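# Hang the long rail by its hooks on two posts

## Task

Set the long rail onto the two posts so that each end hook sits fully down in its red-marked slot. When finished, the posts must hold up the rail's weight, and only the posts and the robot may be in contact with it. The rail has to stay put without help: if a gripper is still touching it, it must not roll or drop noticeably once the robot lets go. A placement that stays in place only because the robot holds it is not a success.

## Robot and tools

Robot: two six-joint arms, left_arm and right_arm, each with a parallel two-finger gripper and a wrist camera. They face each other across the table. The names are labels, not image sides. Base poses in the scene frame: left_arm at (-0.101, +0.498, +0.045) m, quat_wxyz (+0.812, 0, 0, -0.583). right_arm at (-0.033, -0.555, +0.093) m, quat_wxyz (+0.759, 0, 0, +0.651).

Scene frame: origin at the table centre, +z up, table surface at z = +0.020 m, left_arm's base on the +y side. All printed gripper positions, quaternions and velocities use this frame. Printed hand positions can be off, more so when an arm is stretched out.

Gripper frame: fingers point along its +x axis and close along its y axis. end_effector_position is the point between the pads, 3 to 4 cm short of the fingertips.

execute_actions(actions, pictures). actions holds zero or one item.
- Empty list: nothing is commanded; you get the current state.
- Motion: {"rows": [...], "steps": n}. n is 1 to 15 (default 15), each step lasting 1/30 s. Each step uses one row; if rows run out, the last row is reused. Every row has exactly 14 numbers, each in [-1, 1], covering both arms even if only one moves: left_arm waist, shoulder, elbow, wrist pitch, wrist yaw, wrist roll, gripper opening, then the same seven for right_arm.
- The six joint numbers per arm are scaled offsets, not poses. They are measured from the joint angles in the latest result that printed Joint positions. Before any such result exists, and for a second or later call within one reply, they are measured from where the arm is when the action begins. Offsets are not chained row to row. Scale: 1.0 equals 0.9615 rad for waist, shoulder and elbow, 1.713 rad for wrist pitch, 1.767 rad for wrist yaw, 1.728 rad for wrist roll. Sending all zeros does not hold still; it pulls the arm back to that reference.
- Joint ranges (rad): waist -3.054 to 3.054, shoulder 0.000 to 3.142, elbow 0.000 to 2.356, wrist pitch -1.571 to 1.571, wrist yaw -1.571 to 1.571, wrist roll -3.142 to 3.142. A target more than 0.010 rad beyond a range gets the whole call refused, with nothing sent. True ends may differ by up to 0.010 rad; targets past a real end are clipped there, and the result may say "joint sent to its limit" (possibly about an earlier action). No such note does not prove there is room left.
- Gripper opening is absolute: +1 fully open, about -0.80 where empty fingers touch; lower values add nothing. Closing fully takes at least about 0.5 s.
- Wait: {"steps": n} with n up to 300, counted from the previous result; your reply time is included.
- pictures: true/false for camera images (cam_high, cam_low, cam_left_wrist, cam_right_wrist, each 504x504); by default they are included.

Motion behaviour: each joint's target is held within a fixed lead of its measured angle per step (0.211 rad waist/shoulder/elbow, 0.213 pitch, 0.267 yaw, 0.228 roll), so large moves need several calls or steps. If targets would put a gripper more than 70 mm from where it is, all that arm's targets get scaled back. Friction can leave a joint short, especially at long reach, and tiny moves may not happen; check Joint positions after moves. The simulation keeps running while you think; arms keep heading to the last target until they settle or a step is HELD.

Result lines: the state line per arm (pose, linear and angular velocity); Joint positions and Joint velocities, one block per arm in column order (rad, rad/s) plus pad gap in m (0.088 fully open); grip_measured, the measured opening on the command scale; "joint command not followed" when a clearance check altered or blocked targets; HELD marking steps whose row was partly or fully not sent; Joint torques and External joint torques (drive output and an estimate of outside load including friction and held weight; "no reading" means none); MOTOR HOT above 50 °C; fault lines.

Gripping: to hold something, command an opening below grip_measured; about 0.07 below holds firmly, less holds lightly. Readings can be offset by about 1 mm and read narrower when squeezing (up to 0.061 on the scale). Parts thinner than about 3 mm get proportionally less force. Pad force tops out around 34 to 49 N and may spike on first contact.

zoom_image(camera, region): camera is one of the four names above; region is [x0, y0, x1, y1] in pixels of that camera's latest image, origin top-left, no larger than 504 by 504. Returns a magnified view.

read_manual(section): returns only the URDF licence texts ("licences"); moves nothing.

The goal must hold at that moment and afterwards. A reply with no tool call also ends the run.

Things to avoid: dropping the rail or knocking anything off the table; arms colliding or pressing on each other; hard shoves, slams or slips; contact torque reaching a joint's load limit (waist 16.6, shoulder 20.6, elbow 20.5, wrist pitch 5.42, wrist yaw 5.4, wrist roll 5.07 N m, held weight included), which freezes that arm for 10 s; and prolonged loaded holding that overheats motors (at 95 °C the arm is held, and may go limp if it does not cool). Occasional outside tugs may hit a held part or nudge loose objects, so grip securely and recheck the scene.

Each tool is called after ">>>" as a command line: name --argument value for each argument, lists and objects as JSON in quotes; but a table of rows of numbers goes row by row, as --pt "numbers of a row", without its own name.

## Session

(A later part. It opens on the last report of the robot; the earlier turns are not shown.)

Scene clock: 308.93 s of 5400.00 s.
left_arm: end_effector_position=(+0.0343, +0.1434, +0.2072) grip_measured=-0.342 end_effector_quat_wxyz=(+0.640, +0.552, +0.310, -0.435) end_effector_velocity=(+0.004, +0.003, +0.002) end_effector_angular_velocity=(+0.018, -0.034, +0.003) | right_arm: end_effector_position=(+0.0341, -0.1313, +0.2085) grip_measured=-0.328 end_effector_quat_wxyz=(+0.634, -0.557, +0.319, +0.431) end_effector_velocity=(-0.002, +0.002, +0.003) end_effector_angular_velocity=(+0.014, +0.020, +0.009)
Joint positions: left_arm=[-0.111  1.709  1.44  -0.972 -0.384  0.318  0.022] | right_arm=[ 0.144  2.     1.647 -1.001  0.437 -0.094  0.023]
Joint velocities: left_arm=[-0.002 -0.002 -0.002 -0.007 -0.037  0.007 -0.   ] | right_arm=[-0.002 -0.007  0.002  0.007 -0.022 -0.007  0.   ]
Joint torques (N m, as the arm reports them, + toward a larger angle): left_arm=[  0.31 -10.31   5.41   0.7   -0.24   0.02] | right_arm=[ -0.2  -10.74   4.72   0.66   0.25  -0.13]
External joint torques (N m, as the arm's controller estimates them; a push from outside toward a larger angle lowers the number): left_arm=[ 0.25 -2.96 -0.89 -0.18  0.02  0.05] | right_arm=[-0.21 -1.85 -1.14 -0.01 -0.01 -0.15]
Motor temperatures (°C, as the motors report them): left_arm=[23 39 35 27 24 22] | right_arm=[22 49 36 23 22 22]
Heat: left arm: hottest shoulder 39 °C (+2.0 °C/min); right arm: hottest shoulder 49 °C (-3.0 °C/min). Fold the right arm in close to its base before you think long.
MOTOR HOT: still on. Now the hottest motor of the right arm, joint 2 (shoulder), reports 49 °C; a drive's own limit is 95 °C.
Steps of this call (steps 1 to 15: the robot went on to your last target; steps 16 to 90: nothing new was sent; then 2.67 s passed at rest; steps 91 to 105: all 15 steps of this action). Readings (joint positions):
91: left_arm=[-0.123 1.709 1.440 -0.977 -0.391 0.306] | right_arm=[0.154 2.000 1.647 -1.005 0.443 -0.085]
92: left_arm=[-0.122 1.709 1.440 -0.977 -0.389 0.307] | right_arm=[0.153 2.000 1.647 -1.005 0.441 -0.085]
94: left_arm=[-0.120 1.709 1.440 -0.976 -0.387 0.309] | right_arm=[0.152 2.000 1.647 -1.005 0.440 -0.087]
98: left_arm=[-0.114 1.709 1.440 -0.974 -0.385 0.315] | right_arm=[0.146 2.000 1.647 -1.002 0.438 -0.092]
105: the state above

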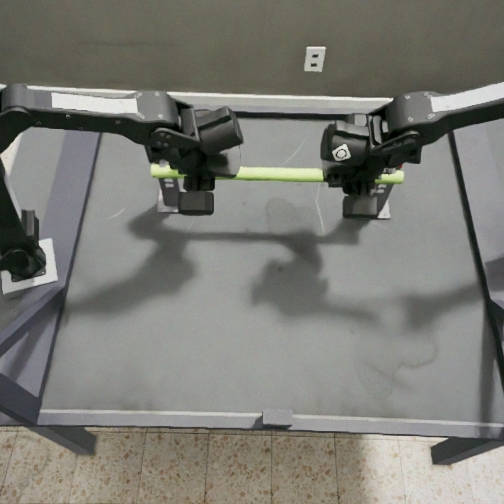

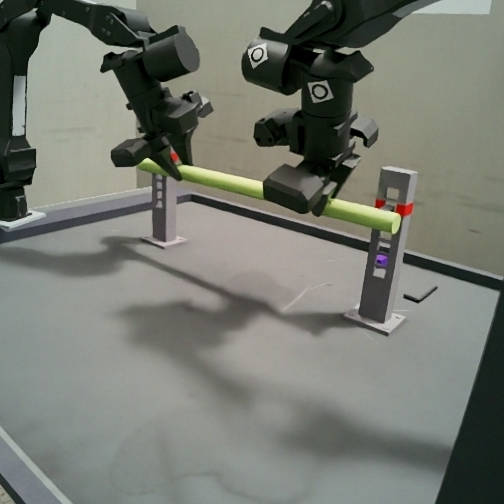

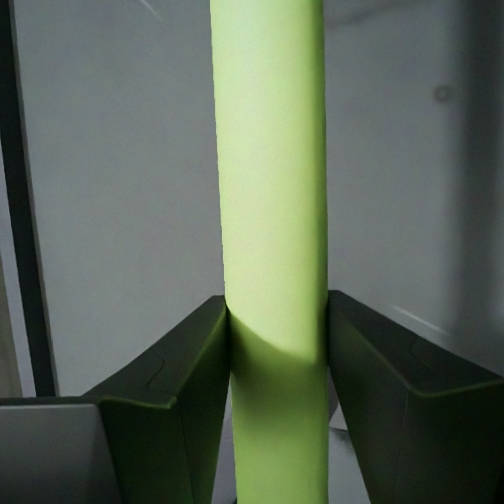

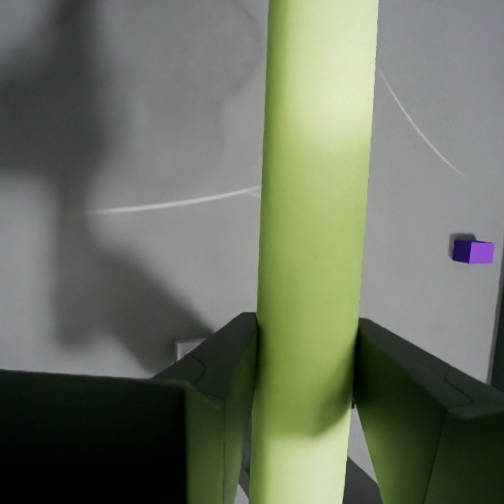

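>>> execute_actions --actions '[{"rows":[[0.005,-0.012,0,0.003,0.002,0.003,-0.46,-0.004,-0.011,0.004,0.003,-0.002,-0.003,-0.46],[0.007,-0.012,0,0.003,0.002,0.004,-0.46,-0.006,-0.011,0.004,0.003,-0.002,-0.004,-0.46],[0.010,-0.012,0,0.004,0.002,0.005,-0.46,-0.008,-0.011,0.004,0.004,-0.002,-0.005,-0.46],[0.012,-0.012,0,0.004,0.003,0.007,-0.46,-0.010,-0.011,0.004,0.005,-0.003,-0.006,-0.46],[0.014,-0.012,0,0.005,0.003,0.008,-0.46,-0.012,-0.011,0.004,0.005,-0.003,-0.007,-0.46],[0.0166,-0.012,0,0.0055,0.0035,0.009,-0.46,-0.0135,-0.011,0.004,0.006,-0.003,-0.008,-0.46]],"steps":15}]'

>>> zoom_image --camera "cam_low" --region '[360,185,420,245]'

Scene clock: 312.57 s of 5400.00 s.
left_arm: end_effector_position=(+0.0378, +0.1438, +0.2071) grip_measured=-0.342 end_effector_quat_wxyz=(+0.640, +0.552, +0.310, -0.436) end_effector_velocity=(-0.000, +0.001, +0.002) end_effector_angular_velocity=(+0.001, -0.005, +0.006) | right_arm: end_effector_position=(+0.0374, -0.1311, +0.2084) grip_measured=-0.328 end_effector_quat_wxyz=(+0.633, -0.557, +0.320, +0.432) end_effector_velocity=(-0.002, -0.003, -0.005) end_effector_angular_velocity=(-0.020, +0.020, +0.009)
Joint positions: left_arm=[-0.099  1.709  1.44  -0.968 -0.377  0.331  0.022] | right_arm=[ 0.134  2.     1.647 -0.997  0.432 -0.103  0.023]
Joint velocities: left_arm=[-0.002 -0.002  0.002 -0.007 -0.007 -0.007 -0.   ] | right_arm=[-0.002  0.002 -0.007 -0.007 -0.022 -0.007  0.   ]
Joint torques (N m, as the arm reports them, + toward a larger angle): left_arm=[  0.33 -10.36   5.82   0.71  -0.23   0.02] | right_arm=[ -0.3  -11.1    4.75   0.69   0.23  -0.1 ]
External joint torques (N m, as the arm's controller estimates them; a push from outside toward a larger angle lowers the number): left_arm=[ 0.33 -2.95 -0.55 -0.2   0.01  0.05] | right_arm=[-0.32 -2.38 -0.98  0.04 -0.02 -0.13]
Motor temperatures (°C, as the motors report them): left_arm=[23 39 35 28 24 22] | right_arm=[22 49 36 23 22 22]
Heat: left arm: hottest shoulder 39 °C (+2.0 °C/min); right arm: hottest shoulder 49 °C (-3.0 °C/min). Fold the right arm in close to its base before you think long.
MOTOR HOT: still on. Now the hottest motor of the right arm, joint 2 (shoulder), reports 49 °C; a drive's own limit is 95 °C.
Steps of this call (steps 1 to 15: the robot went on to your last target; steps 16 to 90: nothing new was sent; then 0.13 s passed at rest; steps 91 to 105: all 15 steps of this action). Readings (joint positions):
91: left_arm=[-0.110 1.709 1.440 -0.972 -0.383 0.319] | right_arm=[0.143 2.000 1.647 -1.001 0.436 -0.094]
92: left_arm=[-0.110 1.709 1.440 -0.972 -0.382 0.320] | right_arm=[0.143 2.000 1.647 -1.001 0.435 -0.095]
94: left_arm=[-0.108 1.709 1.440 -0.972 -0.380 0.321] | right_arm=[0.142 2.000 1.647 -1.001 0.434 -0.096]
98: left_arm=[-0.102 1.709 1.440 -0.969 -0.378 0.328] | right_arm=[0.137 2.000 1.647 -0.998 0.432 -0.101]
105: the state above

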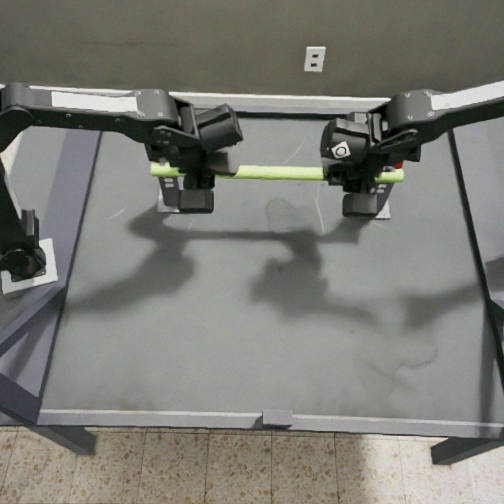

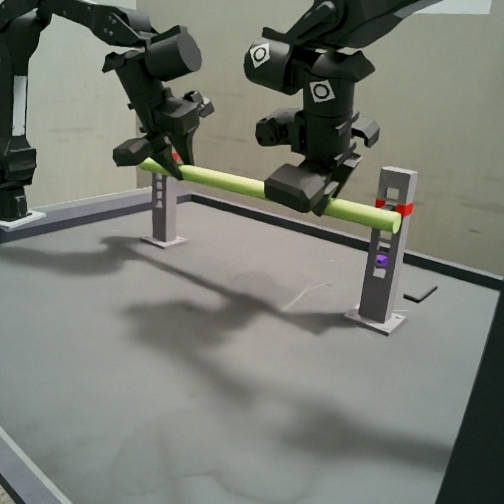

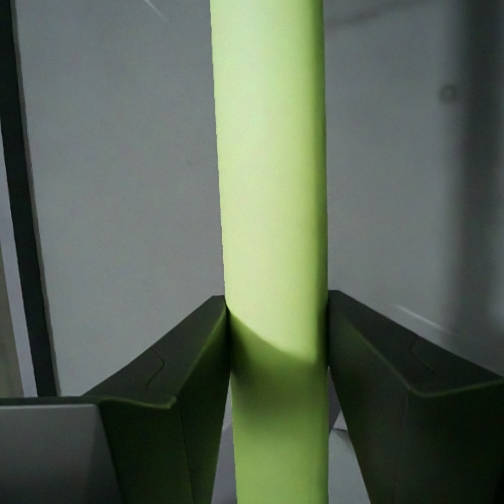

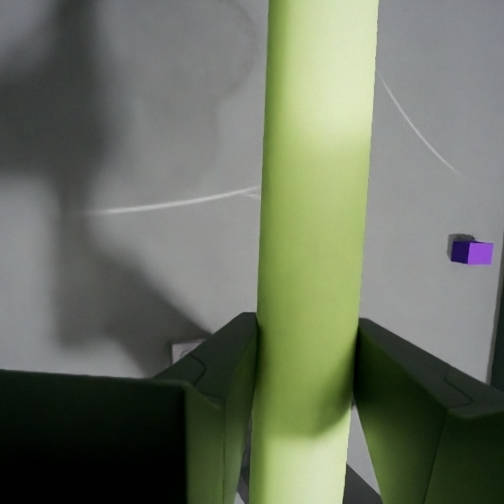

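Region (360, 185, 420, 245) of cam_low's 504x504 image, scaled by 8.400, with more detail than that image has.

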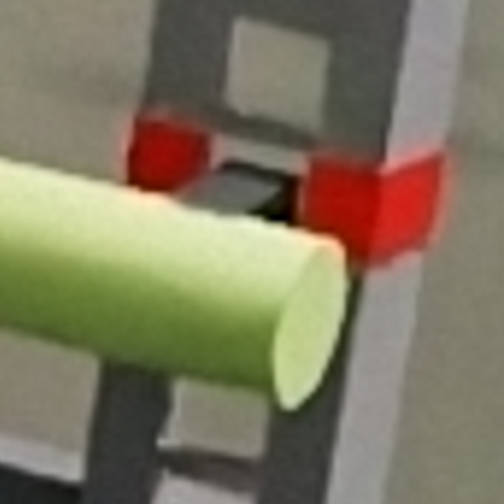

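>>> execute_actions --actions '[{"rows":[[0.004,-0.022,-0.007,0.002,0.001,0.002,-0.46,-0.003,0.004,0.022,0,-0.001,-0.002,-0.46],[0.004,-0.023,-0.008,0.002,0.001,0.002,-0.46,-0.003,0.005,0.024,0,-0.001,-0.002,-0.46],[0.005,-0.025,-0.010,0.002,0.002,0.003,-0.46,-0.004,0.006,0.025,0,-0.001,-0.002,-0.46],[0.005,-0.026,-0.011,0.003,0.002,0.003,-0.46,-0.004,0.007,0.027,0,-0.002,-0.003,-0.46],[0.006,-0.027,-0.012,0.003,0.002,0.004,-0.46,-0.005,0.008,0.0285,0,-0.002,-0.003,-0.46],[0.008,-0.027,-0.012,0.003,0.002,0.004,-0.46,-0.006,0.008,0.0285,0,-0.002,-0.0035,-0.46]],"steps":15}]'

>>> zoom_image --camera "cam_low" --region '[360,185,420,245]'

Scene clock: 319.00 s of 5400.00 s.
left_arm: end_effector_position=(+0.0385, +0.1452, +0.2075) grip_measured=-0.342 end_effector_quat_wxyz=(+0.639, +0.551, +0.311, -0.437) end_effector_velocity=(-0.001, +0.003, +0.000) end_effector_angular_velocity=(+0.006, -0.003, +0.006) | right_arm: end_effector_position=(+0.0383, -0.1295, +0.2088) grip_measured=-0.328 end_effector_quat_wxyz=(+0.634, -0.555, +0.320, +0.433) end_effector_velocity=(+0.000, -0.001, +0.001) end_effector_angular_velocity=(-0.011, +0.003, +0.019)
Joint positions: left_arm=[-0.094  1.703  1.436 -0.967 -0.372  0.335  0.022] | right_arm=[ 0.131  2.004  1.654 -0.997  0.428 -0.105  0.023]
Joint velocities: left_arm=[-0.002 -0.007 -0.007 -0.007 -0.007 -0.007  0.   ] | right_arm=[-0.002 -0.002  0.002 -0.007 -0.007 -0.022 -0.   ]
Joint torques (N m, as the arm reports them, + toward a larger angle): left_arm=[  0.21 -11.44   5.19   0.72  -0.25   0.01] | right_arm=[-0.37 -9.4   6.71  0.39  0.23 -0.08]
External joint torques (N m, as the arm's controller estimates them; a push from outside toward a larger angle lowers the number): left_arm=[ 0.17 -4.06 -1.17 -0.19 -0.01  0.04] | right_arm=[-0.37 -0.51  0.85 -0.29 -0.03 -0.1 ]
Motor temperatures (°C, as the motors report them): left_arm=[23 39 35 28 24 22] | right_arm=[22 49 35 23 22 22]
Heat: left arm: hottest shoulder 39 °C (+3.0 °C/min); right arm: hottest shoulder 49 °C (-3.0 °C/min). Fold the right arm in close to its base before you think long.
MOTOR HOT: still on. Now the hottest motor of the right arm, joint 2 (shoulder), reports 49 °C; a drive's own limit is 95 °C.
Steps of this call (steps 1 to 15: the robot went on to your last target; steps 16 to 90: nothing new was sent; then 2.93 s passed at rest; steps 91 to 105: all 15 steps of this action). Readings (joint positions):
91: left_arm=[-0.099 1.709 1.440 -0.968 -0.376 0.331] | right_arm=[0.134 2.000 1.647 -0.997 0.431 -0.103]
92: left_arm=[-0.098 1.709 1.440 -0.968 -0.376 0.331] | right_arm=[0.134 2.000 1.647 -0.997 0.431 -0.103]
94: left_arm=[-0.098 1.708 1.440 -0.968 -0.375 0.331] | right_arm=[0.133 2.000 1.647 -0.997 0.430 -0.103]
98: left_arm=[-0.095 1.705 1.438 -0.968 -0.373 0.334] | right_arm=[0.132 2.002 1.651 -0.997 0.428 -0.105]
105: the state above

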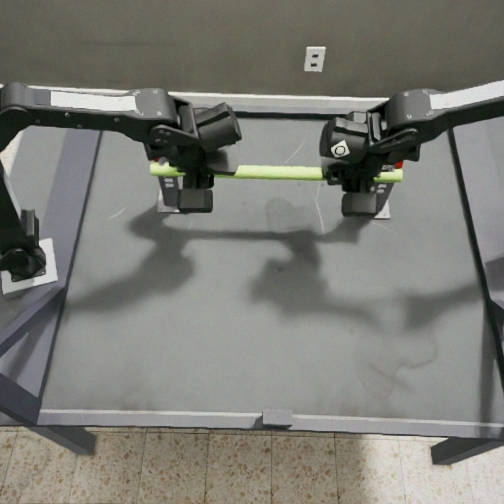

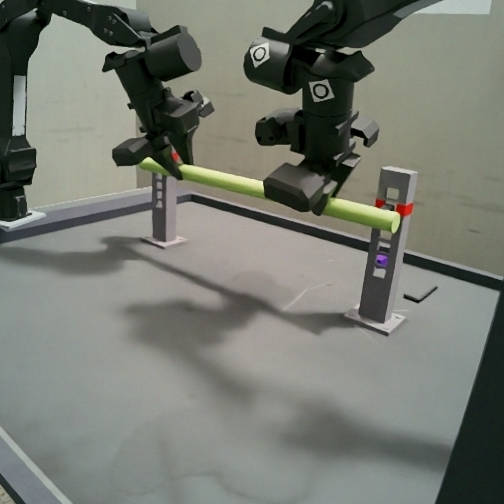

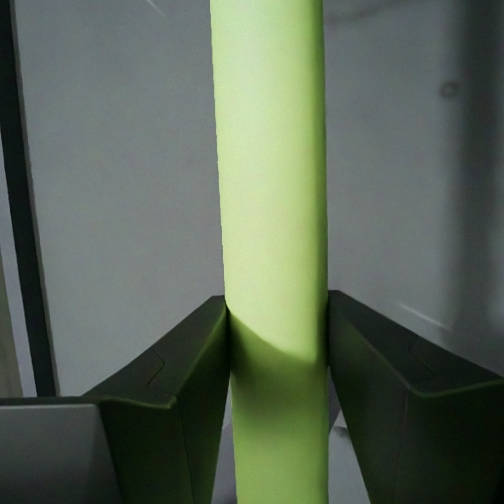

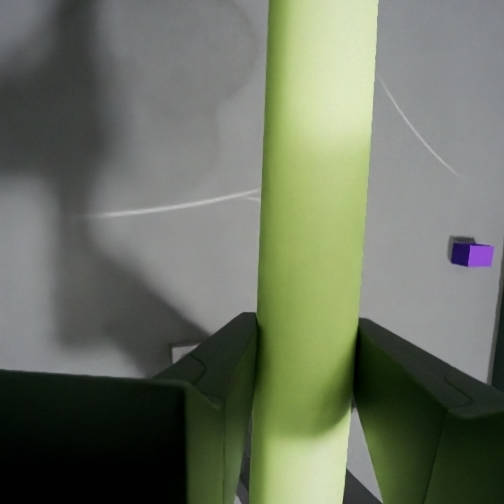

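Region (360, 185, 420, 245) of cam_low's 504x504 image, scaled by 8.400, with more detail than that image has.

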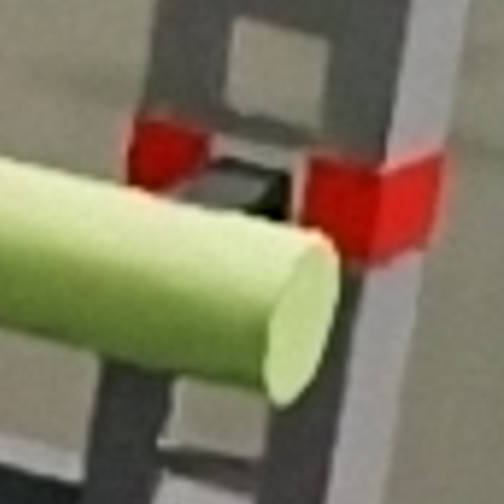

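>>> execute_actions --actions '[{"rows":[[0.005,-0.012,0,0.003,0.002,0.003,-0.46,-0.004,-0.011,0.002,0.003,-0.002,-0.003,-0.46],[0.007,-0.012,0,0.003,0.002,0.004,-0.46,-0.006,-0.011,0.002,0.003,-0.002,-0.004,-0.46],[0.010,-0.012,0,0.004,0.002,0.005,-0.46,-0.008,-0.011,0.002,0.004,-0.002,-0.005,-0.46],[0.012,-0.012,0,0.004,0.003,0.007,-0.46,-0.010,-0.011,0.002,0.005,-0.003,-0.006,-0.46],[0.014,-0.012,0,0.005,0.003,0.008,-0.46,-0.012,-0.011,0.002,0.005,-0.003,-0.007,-0.46],[0.0166,-0.012,0,0.0055,0.0035,0.009,-0.46,-0.014,-0.011,0.002,0.006,-0.003,-0.008,-0.46]],"steps":15}]'

>>> zoom_image --camera "cam_low" --region '[360,185,420,245]'

Scene clock: 324.57 s of 5400.00 s.
left_arm: end_effector_position=(+0.0422, +0.1457, +0.2073) grip_measured=-0.342 end_effector_quat_wxyz=(+0.639, +0.550, +0.311, -0.439) end_effector_velocity=(-0.001, +0.002, -0.001) end_effector_angular_velocity=(+0.009, +0.007, -0.006) | right_arm: end_effector_position=(+0.0418, -0.1292, +0.2086) grip_measured=-0.328 end_effector_quat_wxyz=(+0.633, -0.554, +0.322, +0.435) end_effector_velocity=(+0.000, +0.001, +0.000) end_effector_angular_velocity=(+0.005, +0.005, +0.006)
Joint positions: left_arm=[-0.082  1.703  1.436 -0.962 -0.364  0.347  0.022] | right_arm=[ 0.121  2.004  1.655 -0.993  0.421 -0.115  0.023]
Joint velocities: left_arm=[ 0.002 -0.002 -0.002 -0.007  0.007  0.007  0.   ] | right_arm=[-0.002 -0.002 -0.002  0.007 -0.007 -0.007 -0.   ]
Joint torques (N m, as the arm reports them, + toward a larger angle): left_arm=[  0.3  -10.27   5.84   0.67  -0.26   0.04] | right_arm=[ -0.29 -11.16   4.48   0.69   0.25  -0.14]
External joint torques (N m, as the arm's controller estimates them; a push from outside toward a larger angle lowers the number): left_arm=[ 0.31 -2.95 -0.47 -0.23 -0.03  0.07] | right_arm=[-0.29 -2.29 -1.35  0.01  0.   -0.16]
Motor temperatures (°C, as the motors report them): left_arm=[23 40 35 28 24 22] | right_arm=[22 49 36 23 22 22]
Heat: left arm: hottest shoulder 40 °C (+4.0 °C/min); right arm: hottest shoulder 49 °C (-3.0 °C/min). Fold the right arm in close to its base before you think long.
MOTOR HOT: still on. Now the hottest motor of the right arm, joint 2 (shoulder), reports 49 °C; a drive's own limit is 95 °C.
Steps of this call (steps 1 to 15: the robot went on to your last target; steps 16 to 90: nothing new was sent; then 2.07 s passed at rest; steps 91 to 105: all 15 steps of this action). Readings (joint positions):
91: left_arm=[-0.094 1.703 1.436 -0.967 -0.372 0.335] | right_arm=[0.131 2.004 1.655 -0.997 0.427 -0.106]
92: left_arm=[-0.093 1.703 1.436 -0.967 -0.371 0.336] | right_arm=[0.131 2.004 1.655 -0.997 0.427 -0.106]
94: left_arm=[-0.092 1.703 1.436 -0.967 -0.369 0.338] | right_arm=[0.130 2.004 1.655 -0.997 0.425 -0.107]
98: left_arm=[-0.085 1.703 1.436 -0.963 -0.365 0.344] | right_arm=[0.124 2.004 1.655 -0.994 0.422 -0.112]
105: the state above

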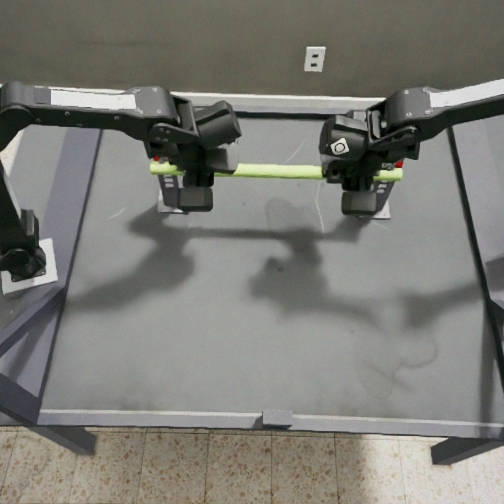

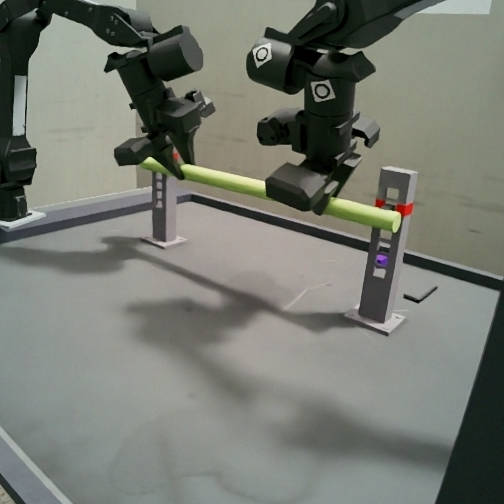

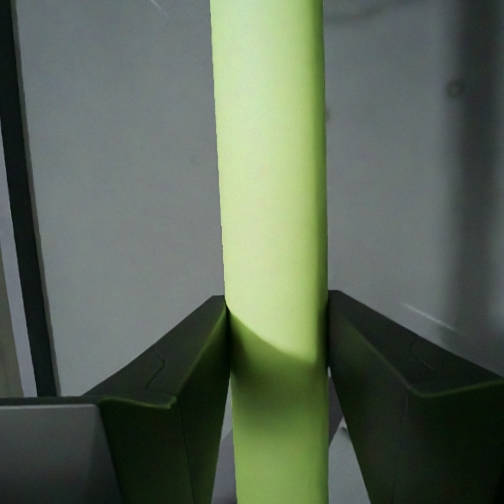

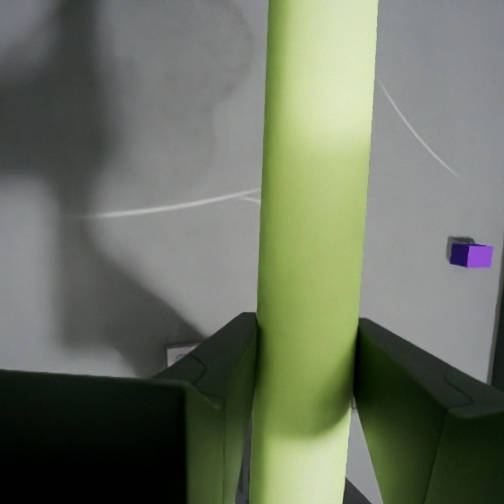

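Region (360, 185, 420, 245) of cam_low's 504x504 image, scaled by 8.400, with more detail than that image has.

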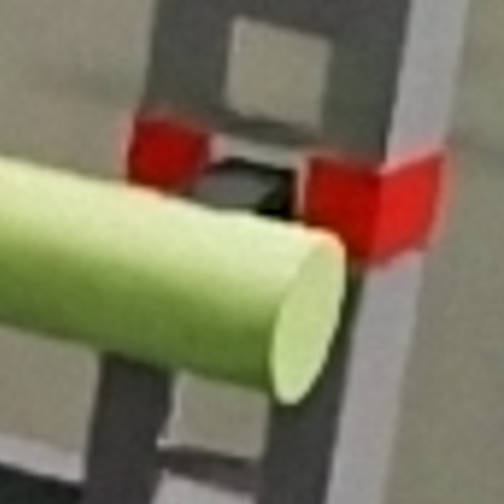

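>>> execute_actions --actions '[{"rows":[[0.005,-0.012,0,0.003,0.002,0.003,-0.46,-0.004,-0.011,0.002,0.003,-0.002,-0.003,-0.46],[0.007,-0.012,0,0.003,0.002,0.004,-0.46,-0.006,-0.011,0.002,0.003,-0.002,-0.004,-0.46],[0.010,-0.012,0,0.004,0.002,0.005,-0.46,-0.008,-0.011,0.002,0.004,-0.002,-0.005,-0.46],[0.012,-0.012,0,0.004,0.003,0.007,-0.46,-0.010,-0.011,0.002,0.005,-0.003,-0.006,-0.46],[0.014,-0.012,0,0.005,0.003,0.008,-0.46,-0.012,-0.011,0.002,0.005,-0.003,-0.007,-0.46],[0.0166,-0.012,0,0.0055,0.0035,0.009,-0.46,-0.014,-0.011,0.002,0.006,-0.003,-0.008,-0.46]],"steps":15}]'

>>> zoom_image --camera "cam_low" --region '[360,185,420,245]'

>>> zoom_image --camera "cam_low" --region '[120,130,190,200]'

Scene clock: 328.37 s of 5400.00 s.
left_arm: end_effector_position=(+0.0443, +0.1457, +0.2071) grip_measured=-0.342 end_effector_quat_wxyz=(+0.637, +0.549, +0.312, -0.442) end_effector_velocity=(-0.002, -0.000, +0.000) end_effector_angular_velocity=(-0.012, +0.006, +0.002) | right_arm: end_effector_position=(+0.0440, -0.1292, +0.2083) grip_measured=-0.328 end_effector_quat_wxyz=(+0.632, -0.553, +0.324, +0.436) end_effector_velocity=(-0.000, -0.005, -0.001) end_effector_angular_velocity=(-0.025, +0.007, +0.006)
Joint positions: left_arm=[-0.072  1.703  1.436 -0.958 -0.354  0.358  0.022] | right_arm=[ 0.113  2.004  1.655 -0.991  0.414 -0.123  0.023]
Joint velocities: left_arm=[-0.002 -0.007 -0.007  0.007  0.007 -0.007 -0.   ] | right_arm=[-0.002 -0.002 -0.002 -0.022 -0.007 -0.007 -0.001]
Joint torques (N m, as the arm reports them, + toward a larger angle): left_arm=[  0.49 -10.3    5.84   0.76  -0.33   0.06] | right_arm=[ -0.46 -11.14   4.56   0.81   0.32  -0.15]
External joint torques (N m, as the arm's controller estimates them; a push from outside toward a larger angle lowers the number): left_arm=[ 0.54 -2.93 -0.52 -0.17 -0.12  0.09] | right_arm=[-0.44 -2.28 -1.24  0.14  0.07 -0.17]
Motor temperatures (°C, as the motors report them): left_arm=[23 40 35 28 24 22] | right_arm=[22 49 35 23 22 22]
Heat: left arm: hottest shoulder 40 °C (+3.0 °C/min); right arm: hottest shoulder 49 °C (-3.0 °C/min). Fold the right arm in close to its base before you think long.
MOTOR HOT: still on. Now the hottest motor of the right arm, joint 2 (shoulder), reports 49 °C; a drive's own limit is 95 °C.
Steps of this call (steps 1 to 15: the robot went on to your last target; steps 16 to 90: nothing new was sent; then 0.30 s passed at rest; steps 91 to 105: all 15 steps of this action). Readings (joint positions):
91: left_arm=[-0.082 1.703 1.436 -0.961 -0.363 0.348] | right_arm=[0.121 2.004 1.655 -0.993 0.421 -0.115]
92: left_arm=[-0.081 1.703 1.436 -0.961 -0.362 0.348] | right_arm=[0.121 2.004 1.655 -0.993 0.420 -0.115]
94: left_arm=[-0.079 1.703 1.436 -0.961 -0.360 0.350] | right_arm=[0.119 2.004 1.655 -0.993 0.418 -0.117]
98: left_arm=[-0.073 1.703 1.436 -0.958 -0.355 0.357] | right_arm=[0.114 2.004 1.655 -0.991 0.415 -0.121]
105: the state above

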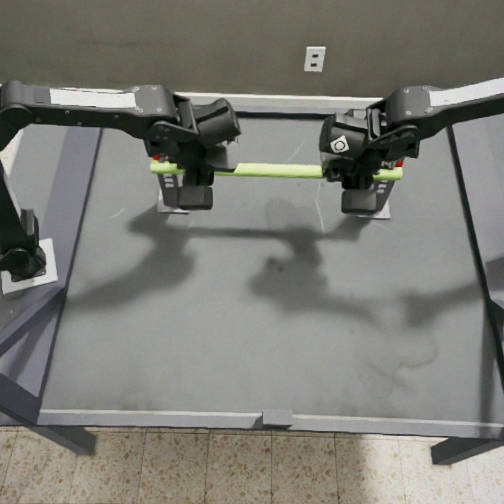

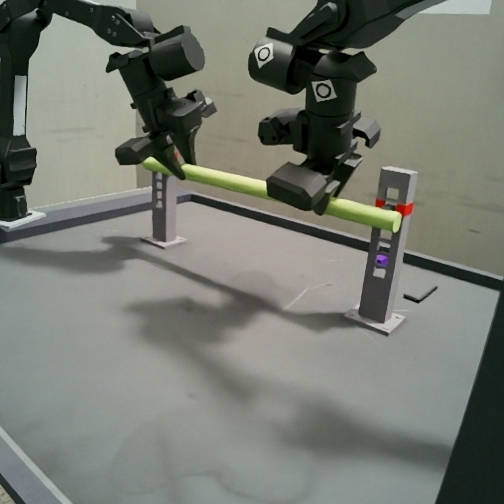

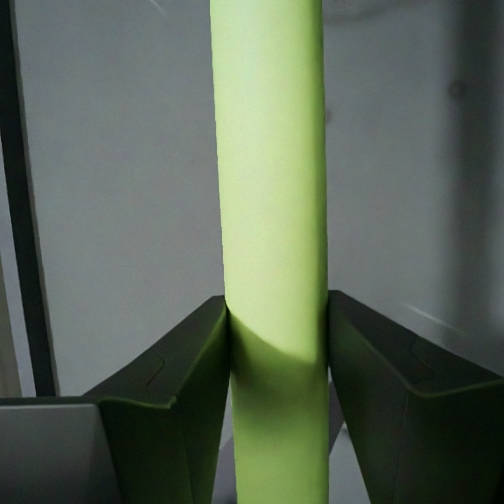

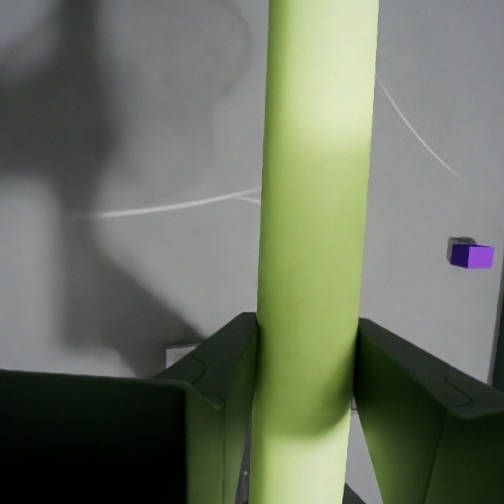

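Region (360, 185, 420, 245) of cam_low's 504x504 image, scaled by 8.400, with more detail than that image has.

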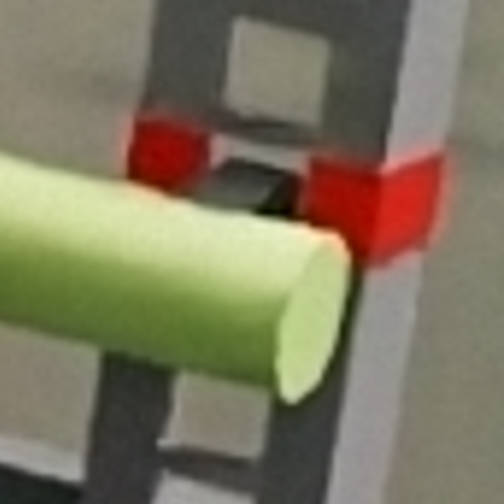

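Region (120, 130, 190, 200) of cam_low's 504x504 image, scaled by 7.200, with more detail than that image has.

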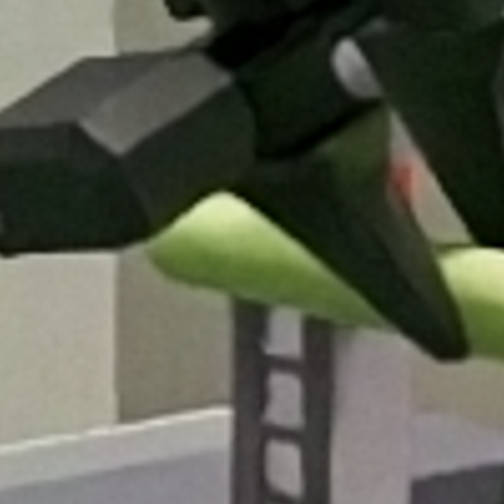

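>>> execute_actions --actions '[{"rows":[[-0.005,-0.012,0.004,-0.002,-0.003,-0.002,-0.46,0.005,-0.005,0.008,-0.002,0.003,0.002,-0.46],[-0.008,-0.014,0.010,-0.003,-0.004,-0.003,-0.46,0.007,-0.003,0.022,-0.003,0.004,0.003,-0.46],[-0.010,-0.018,0.016,-0.004,-0.005,-0.004,-0.46,0.009,-0.001,0.025,-0.004,0.005,0.004,-0.46],[-0.012,-0.021,0.017,-0.005,-0.006,-0.005,-0.46,0.011,0.002,0.028,-0.006,0.006,0.005,-0.46],[-0.012,-0.023,0.018,-0.006,-0.007,-0.006,-0.46,0.011,0.004,0.031,-0.007,0.007,0.005,-0.46],[-0.012,-0.024,0.018,-0.006,-0.008,-0.006,-0.46,0.011,0.005,0.033,-0.008,0.0075,0.005,-0.46]],"steps":15}]'

>>> zoom_image --camera "cam_low" --region '[360,185,420,245]'

>>> zoom_image --camera "cam_high" --region '[365,140,425,200]'

>>> zoom_image --camera "cam_high" --region '[135,135,195,195]'

Scene clock: 357.17 s of 5400.00 s.
left_arm: end_effector_position=(+0.0421, +0.1458, +0.2077) grip_measured=-0.342 end_effector_quat_wxyz=(+0.638, +0.549, +0.312, -0.440) end_effector_velocity=(-0.000, +0.002, +0.002) end_effector_angular_velocity=(+0.001, -0.004, +0.006) | right_arm: end_effector_position=(+0.0418, -0.1292, +0.2099) grip_measured=-0.328 end_effector_quat_wxyz=(+0.631, -0.556, +0.323, +0.435) end_effector_velocity=(-0.002, -0.002, -0.000) end_effector_angular_velocity=(-0.020, +0.006, +0.011)
Joint positions: left_arm=[-0.08   1.702  1.437 -0.963 -0.36   0.349  0.022] | right_arm=[ 0.12   2.007  1.665 -1.004  0.419 -0.118  0.023]
Joint velocities: left_arm=[-0.002 -0.007 -0.002 -0.007 -0.007 -0.007 -0.   ] | right_arm=[ 0.002  0.002  0.007 -0.022 -0.007 -0.007 -0.   ]
Joint torques (N m, as the arm reports them, + toward a larger angle): left_arm=[ -0.18 -11.67   7.26   0.25  -0.39  -0.06] | right_arm=[ 0.45 -9.7   6.59  0.42  0.43  0.13]
External joint torques (N m, as the arm's controller estimates them; a push from outside toward a larger angle lowers the number): left_arm=[-0.17 -4.27  0.89 -0.66 -0.16 -0.04] | right_arm=[ 0.39 -0.82  0.78 -0.24  0.19  0.1 ]
Motor temperatures (°C, as the motors report them): left_arm=[23 40 35 29 24 22] | right_arm=[22 50 34 24 22 22]
Heat: left arm: hottest shoulder 40 °C (+3.0 °C/min); right arm: hottest shoulder 50 °C (-1.0 °C/min). Fold the right arm in close to its base before you think long.
MOTOR HOT: still on. Now the hottest motor of the right arm, joint 2 (shoulder), reports 50 °C; a drive's own limit is 95 °C.
Steps of this call (steps 1 to 15: the robot went on to your last target; steps 16 to 90: nothing new was sent; then 25.30 s passed at rest; steps 91 to 105: all 15 steps of this action). Readings (joint positions):
91: left_arm=[-0.072 1.703 1.436 -0.958 -0.353 0.359] | right_arm=[0.113 2.004 1.655 -0.991 0.413 -0.123]
92: left_arm=[-0.072 1.703 1.436 -0.958 -0.353 0.359] | right_arm=[0.113 2.004 1.655 -0.991 0.413 -0.123]
94: left_arm=[-0.072 1.703 1.436 -0.958 -0.354 0.357] | right_arm=[0.114 2.004 1.655 -0.991 0.414 -0.123]
98: left_arm=[-0.078 1.703 1.436 -0.961 -0.357 0.351] | right_arm=[0.119 2.005 1.661 -1.000 0.417 -0.120]
105: the state above

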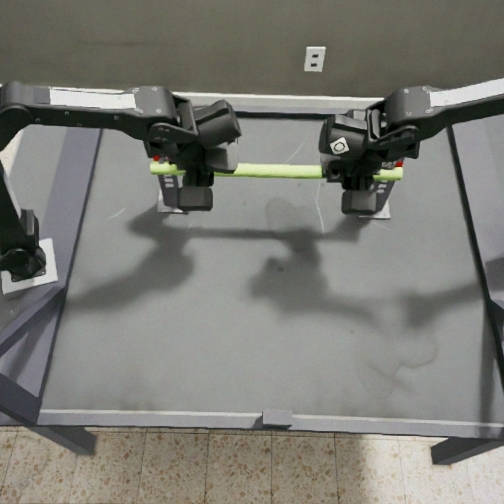

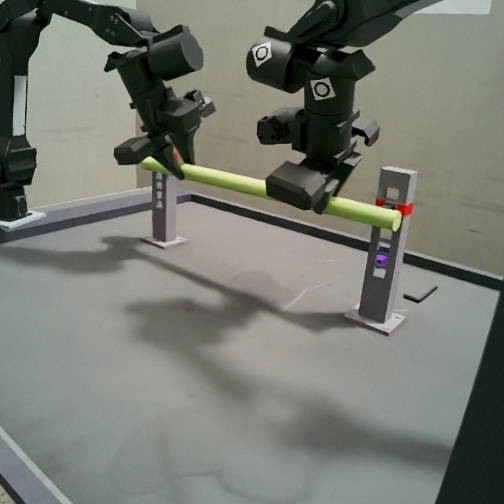

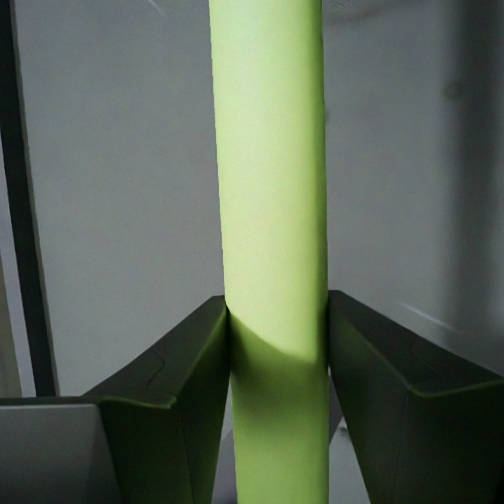

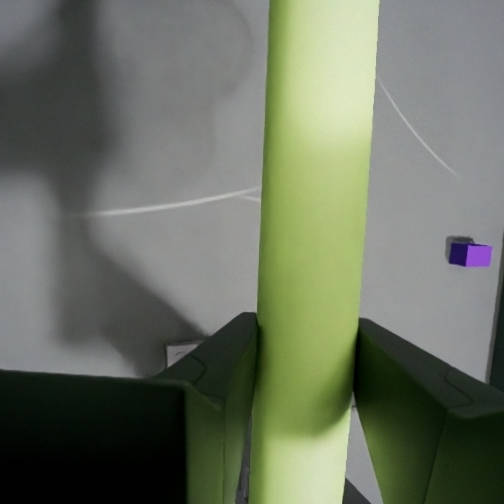

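Region (360, 185, 420, 245) of cam_low's 504x504 image, scaled by 8.400, with more detail than that image has.

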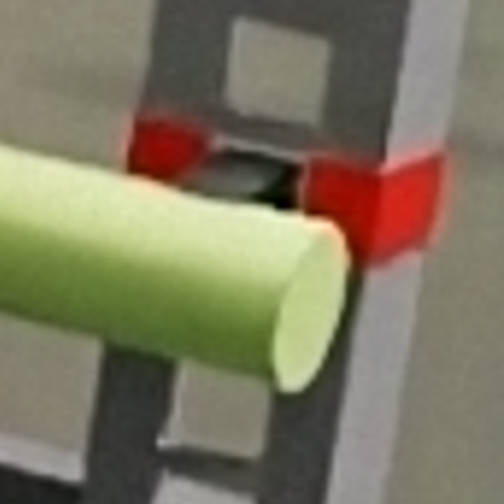

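Region (365, 140, 425, 200) of cam_high's 504x504 image, scaled by 8.400, with more detail than that image has.

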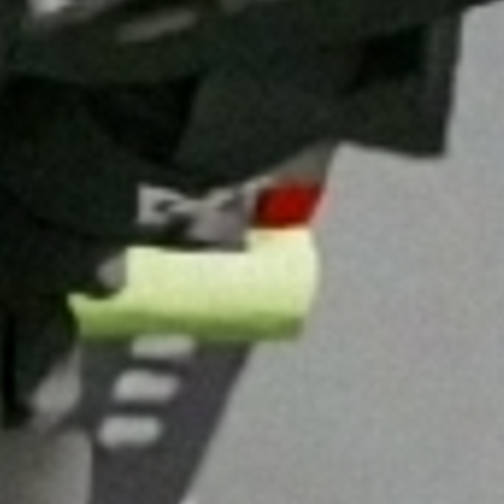

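Region (135, 135, 195, 195) of cam_high's 504x504 image, scaled by 8.400, with more detail than that image has.

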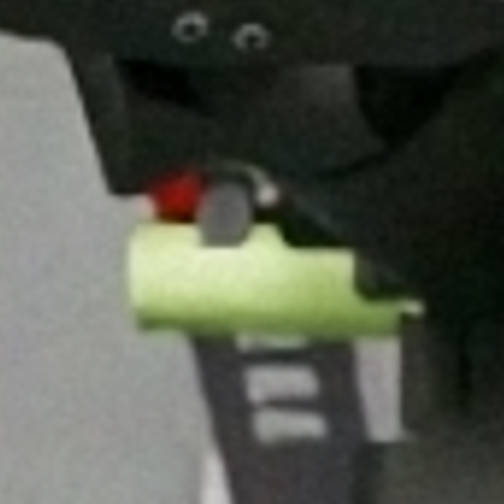

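>>> execute_actions --actions '[{"rows":[[0,0.008,0.012,0,0,0,-0.46,0,-0.020,-0.004,0,0,0,-0.46],[0,0.012,0.016,0,0,0,-0.46,0,-0.025,-0.006,0.001,0,0,-0.46],[0,0.014,0.018,0,0,0,-0.46,0,-0.028,-0.008,0.002,0,0,-0.46],[0,0.016,0.020,0,0,0,-0.46,0,-0.030,-0.010,0.003,0,0,-0.46]],"steps":12}]'

>>> zoom_image --camera "cam_low" --region '[360,185,420,245]'

>>> zoom_image --camera "cam_high" --region '[135,135,195,195]'

Scene clock: 364.53 s of 5400.00 s.
left_arm: end_effector_position=(+0.0420, +0.1451, +0.2069) grip_measured=-0.342 end_effector_quat_wxyz=(+0.638, +0.549, +0.313, -0.440) end_effector_velocity=(+0.000, +0.000, -0.003) end_effector_angular_velocity=(+0.012, -0.011, +0.019) | right_arm: end_effector_position=(+0.0416, -0.1298, +0.2092) grip_measured=-0.328 end_effector_quat_wxyz=(+0.630, -0.556, +0.323, +0.435) end_effector_velocity=(-0.002, -0.004, -0.002) end_effector_angular_velocity=(-0.015, +0.020, +0.009)
Joint positions: left_arm=[-0.08   1.706  1.439 -0.963 -0.359  0.349  0.022] | right_arm=[ 0.12   2.006  1.661 -1.003  0.418 -0.118  0.023]
Joint velocities: left_arm=[-0.007  0.012  0.002 -0.007 -0.022 -0.022 -0.   ] | right_arm=[-0.002 -0.007 -0.012 -0.007 -0.022 -0.007 -0.   ]
Joint torques (N m, as the arm reports them, + toward a larger angle): left_arm=[ 0.04 -7.66  7.36  0.45 -0.22 -0.07] | right_arm=[ -0.01 -13.16   3.9    0.54   0.27   0.01]
External joint torques (N m, as the arm's controller estimates them; a push from outside toward a larger angle lowers the number): left_arm=[ 0.12 -0.24  0.97 -0.47  0.   -0.05] | right_arm=[-0.08 -4.39 -1.87 -0.13  0.03 -0.01]
Motor temperatures (°C, as the motors report them): left_arm=[23 41 35 28 24 22] | right_arm=[22 49 35 24 22 22]
Heat: left arm: hottest shoulder 41 °C (+3.0 °C/min); right arm: hottest shoulder 49 °C (-1.0 °C/min). Fold the right arm in close to its base before you think long.
MOTOR HOT: still on. Now the hottest motor of the right arm, joint 2 (shoulder), reports 49 °C; a drive's own limit is 95 °C.
Steps of this call (steps 1 to 15: the robot went on to your last target; steps 16 to 90: nothing new was sent; then 3.97 s passed at rest; steps 91 to 102: all 12 steps of this action). Readings (joint positions):
91: left_arm=[-0.080 1.702 1.437 -0.963 -0.360 0.349] | right_arm=[0.120 2.007 1.666 -1.005 0.420 -0.118]
92: left_arm=[-0.080 1.702 1.437 -0.963 -0.360 0.349] | right_arm=[0.120 2.007 1.666 -1.005 0.420 -0.118]
94: left_arm=[-0.080 1.702 1.437 -0.963 -0.360 0.349] | right_arm=[0.120 2.007 1.666 -1.005 0.420 -0.118]
98: left_arm=[-0.080 1.703 1.438 -0.963 -0.359 0.349] | right_arm=[0.120 2.007 1.664 -1.004 0.419 -0.118]
102: the state above

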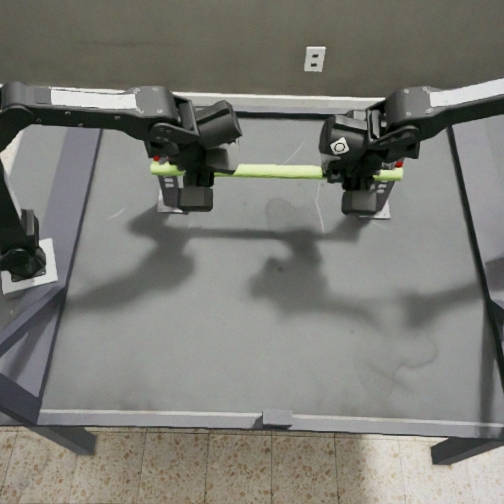

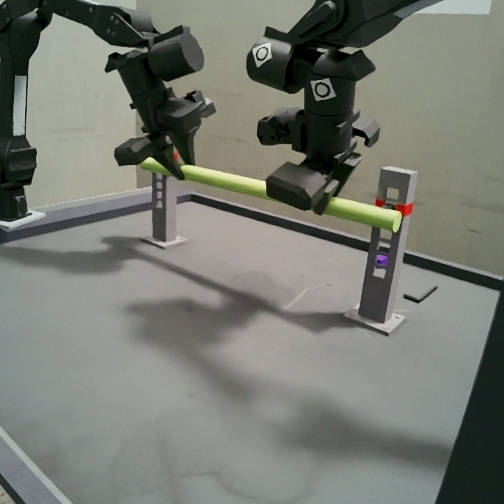

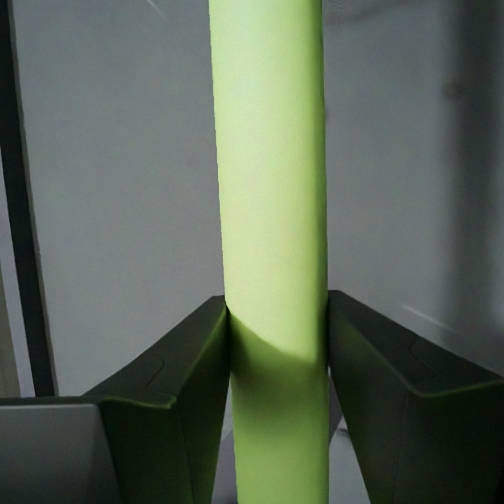

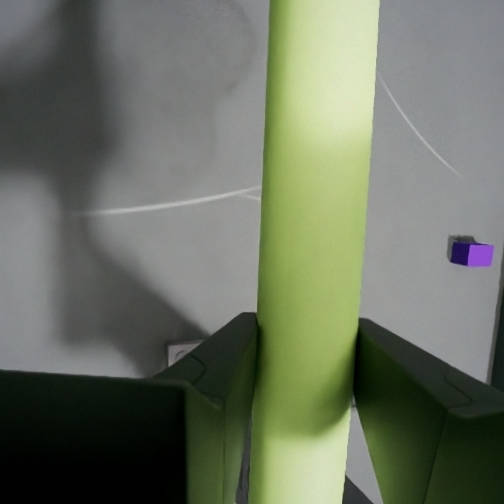

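Region (360, 185, 420, 245) of cam_low's 504x504 image, scaled by 8.400, with more detail than that image has.

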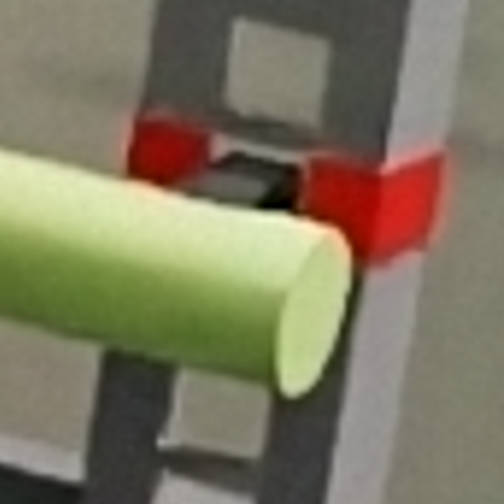

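Region (135, 135, 195, 195) of cam_high's 504x504 image, scaled by 8.400, with more detail than that image has.

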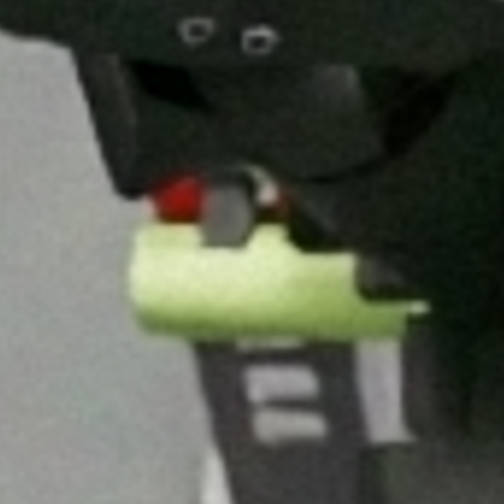

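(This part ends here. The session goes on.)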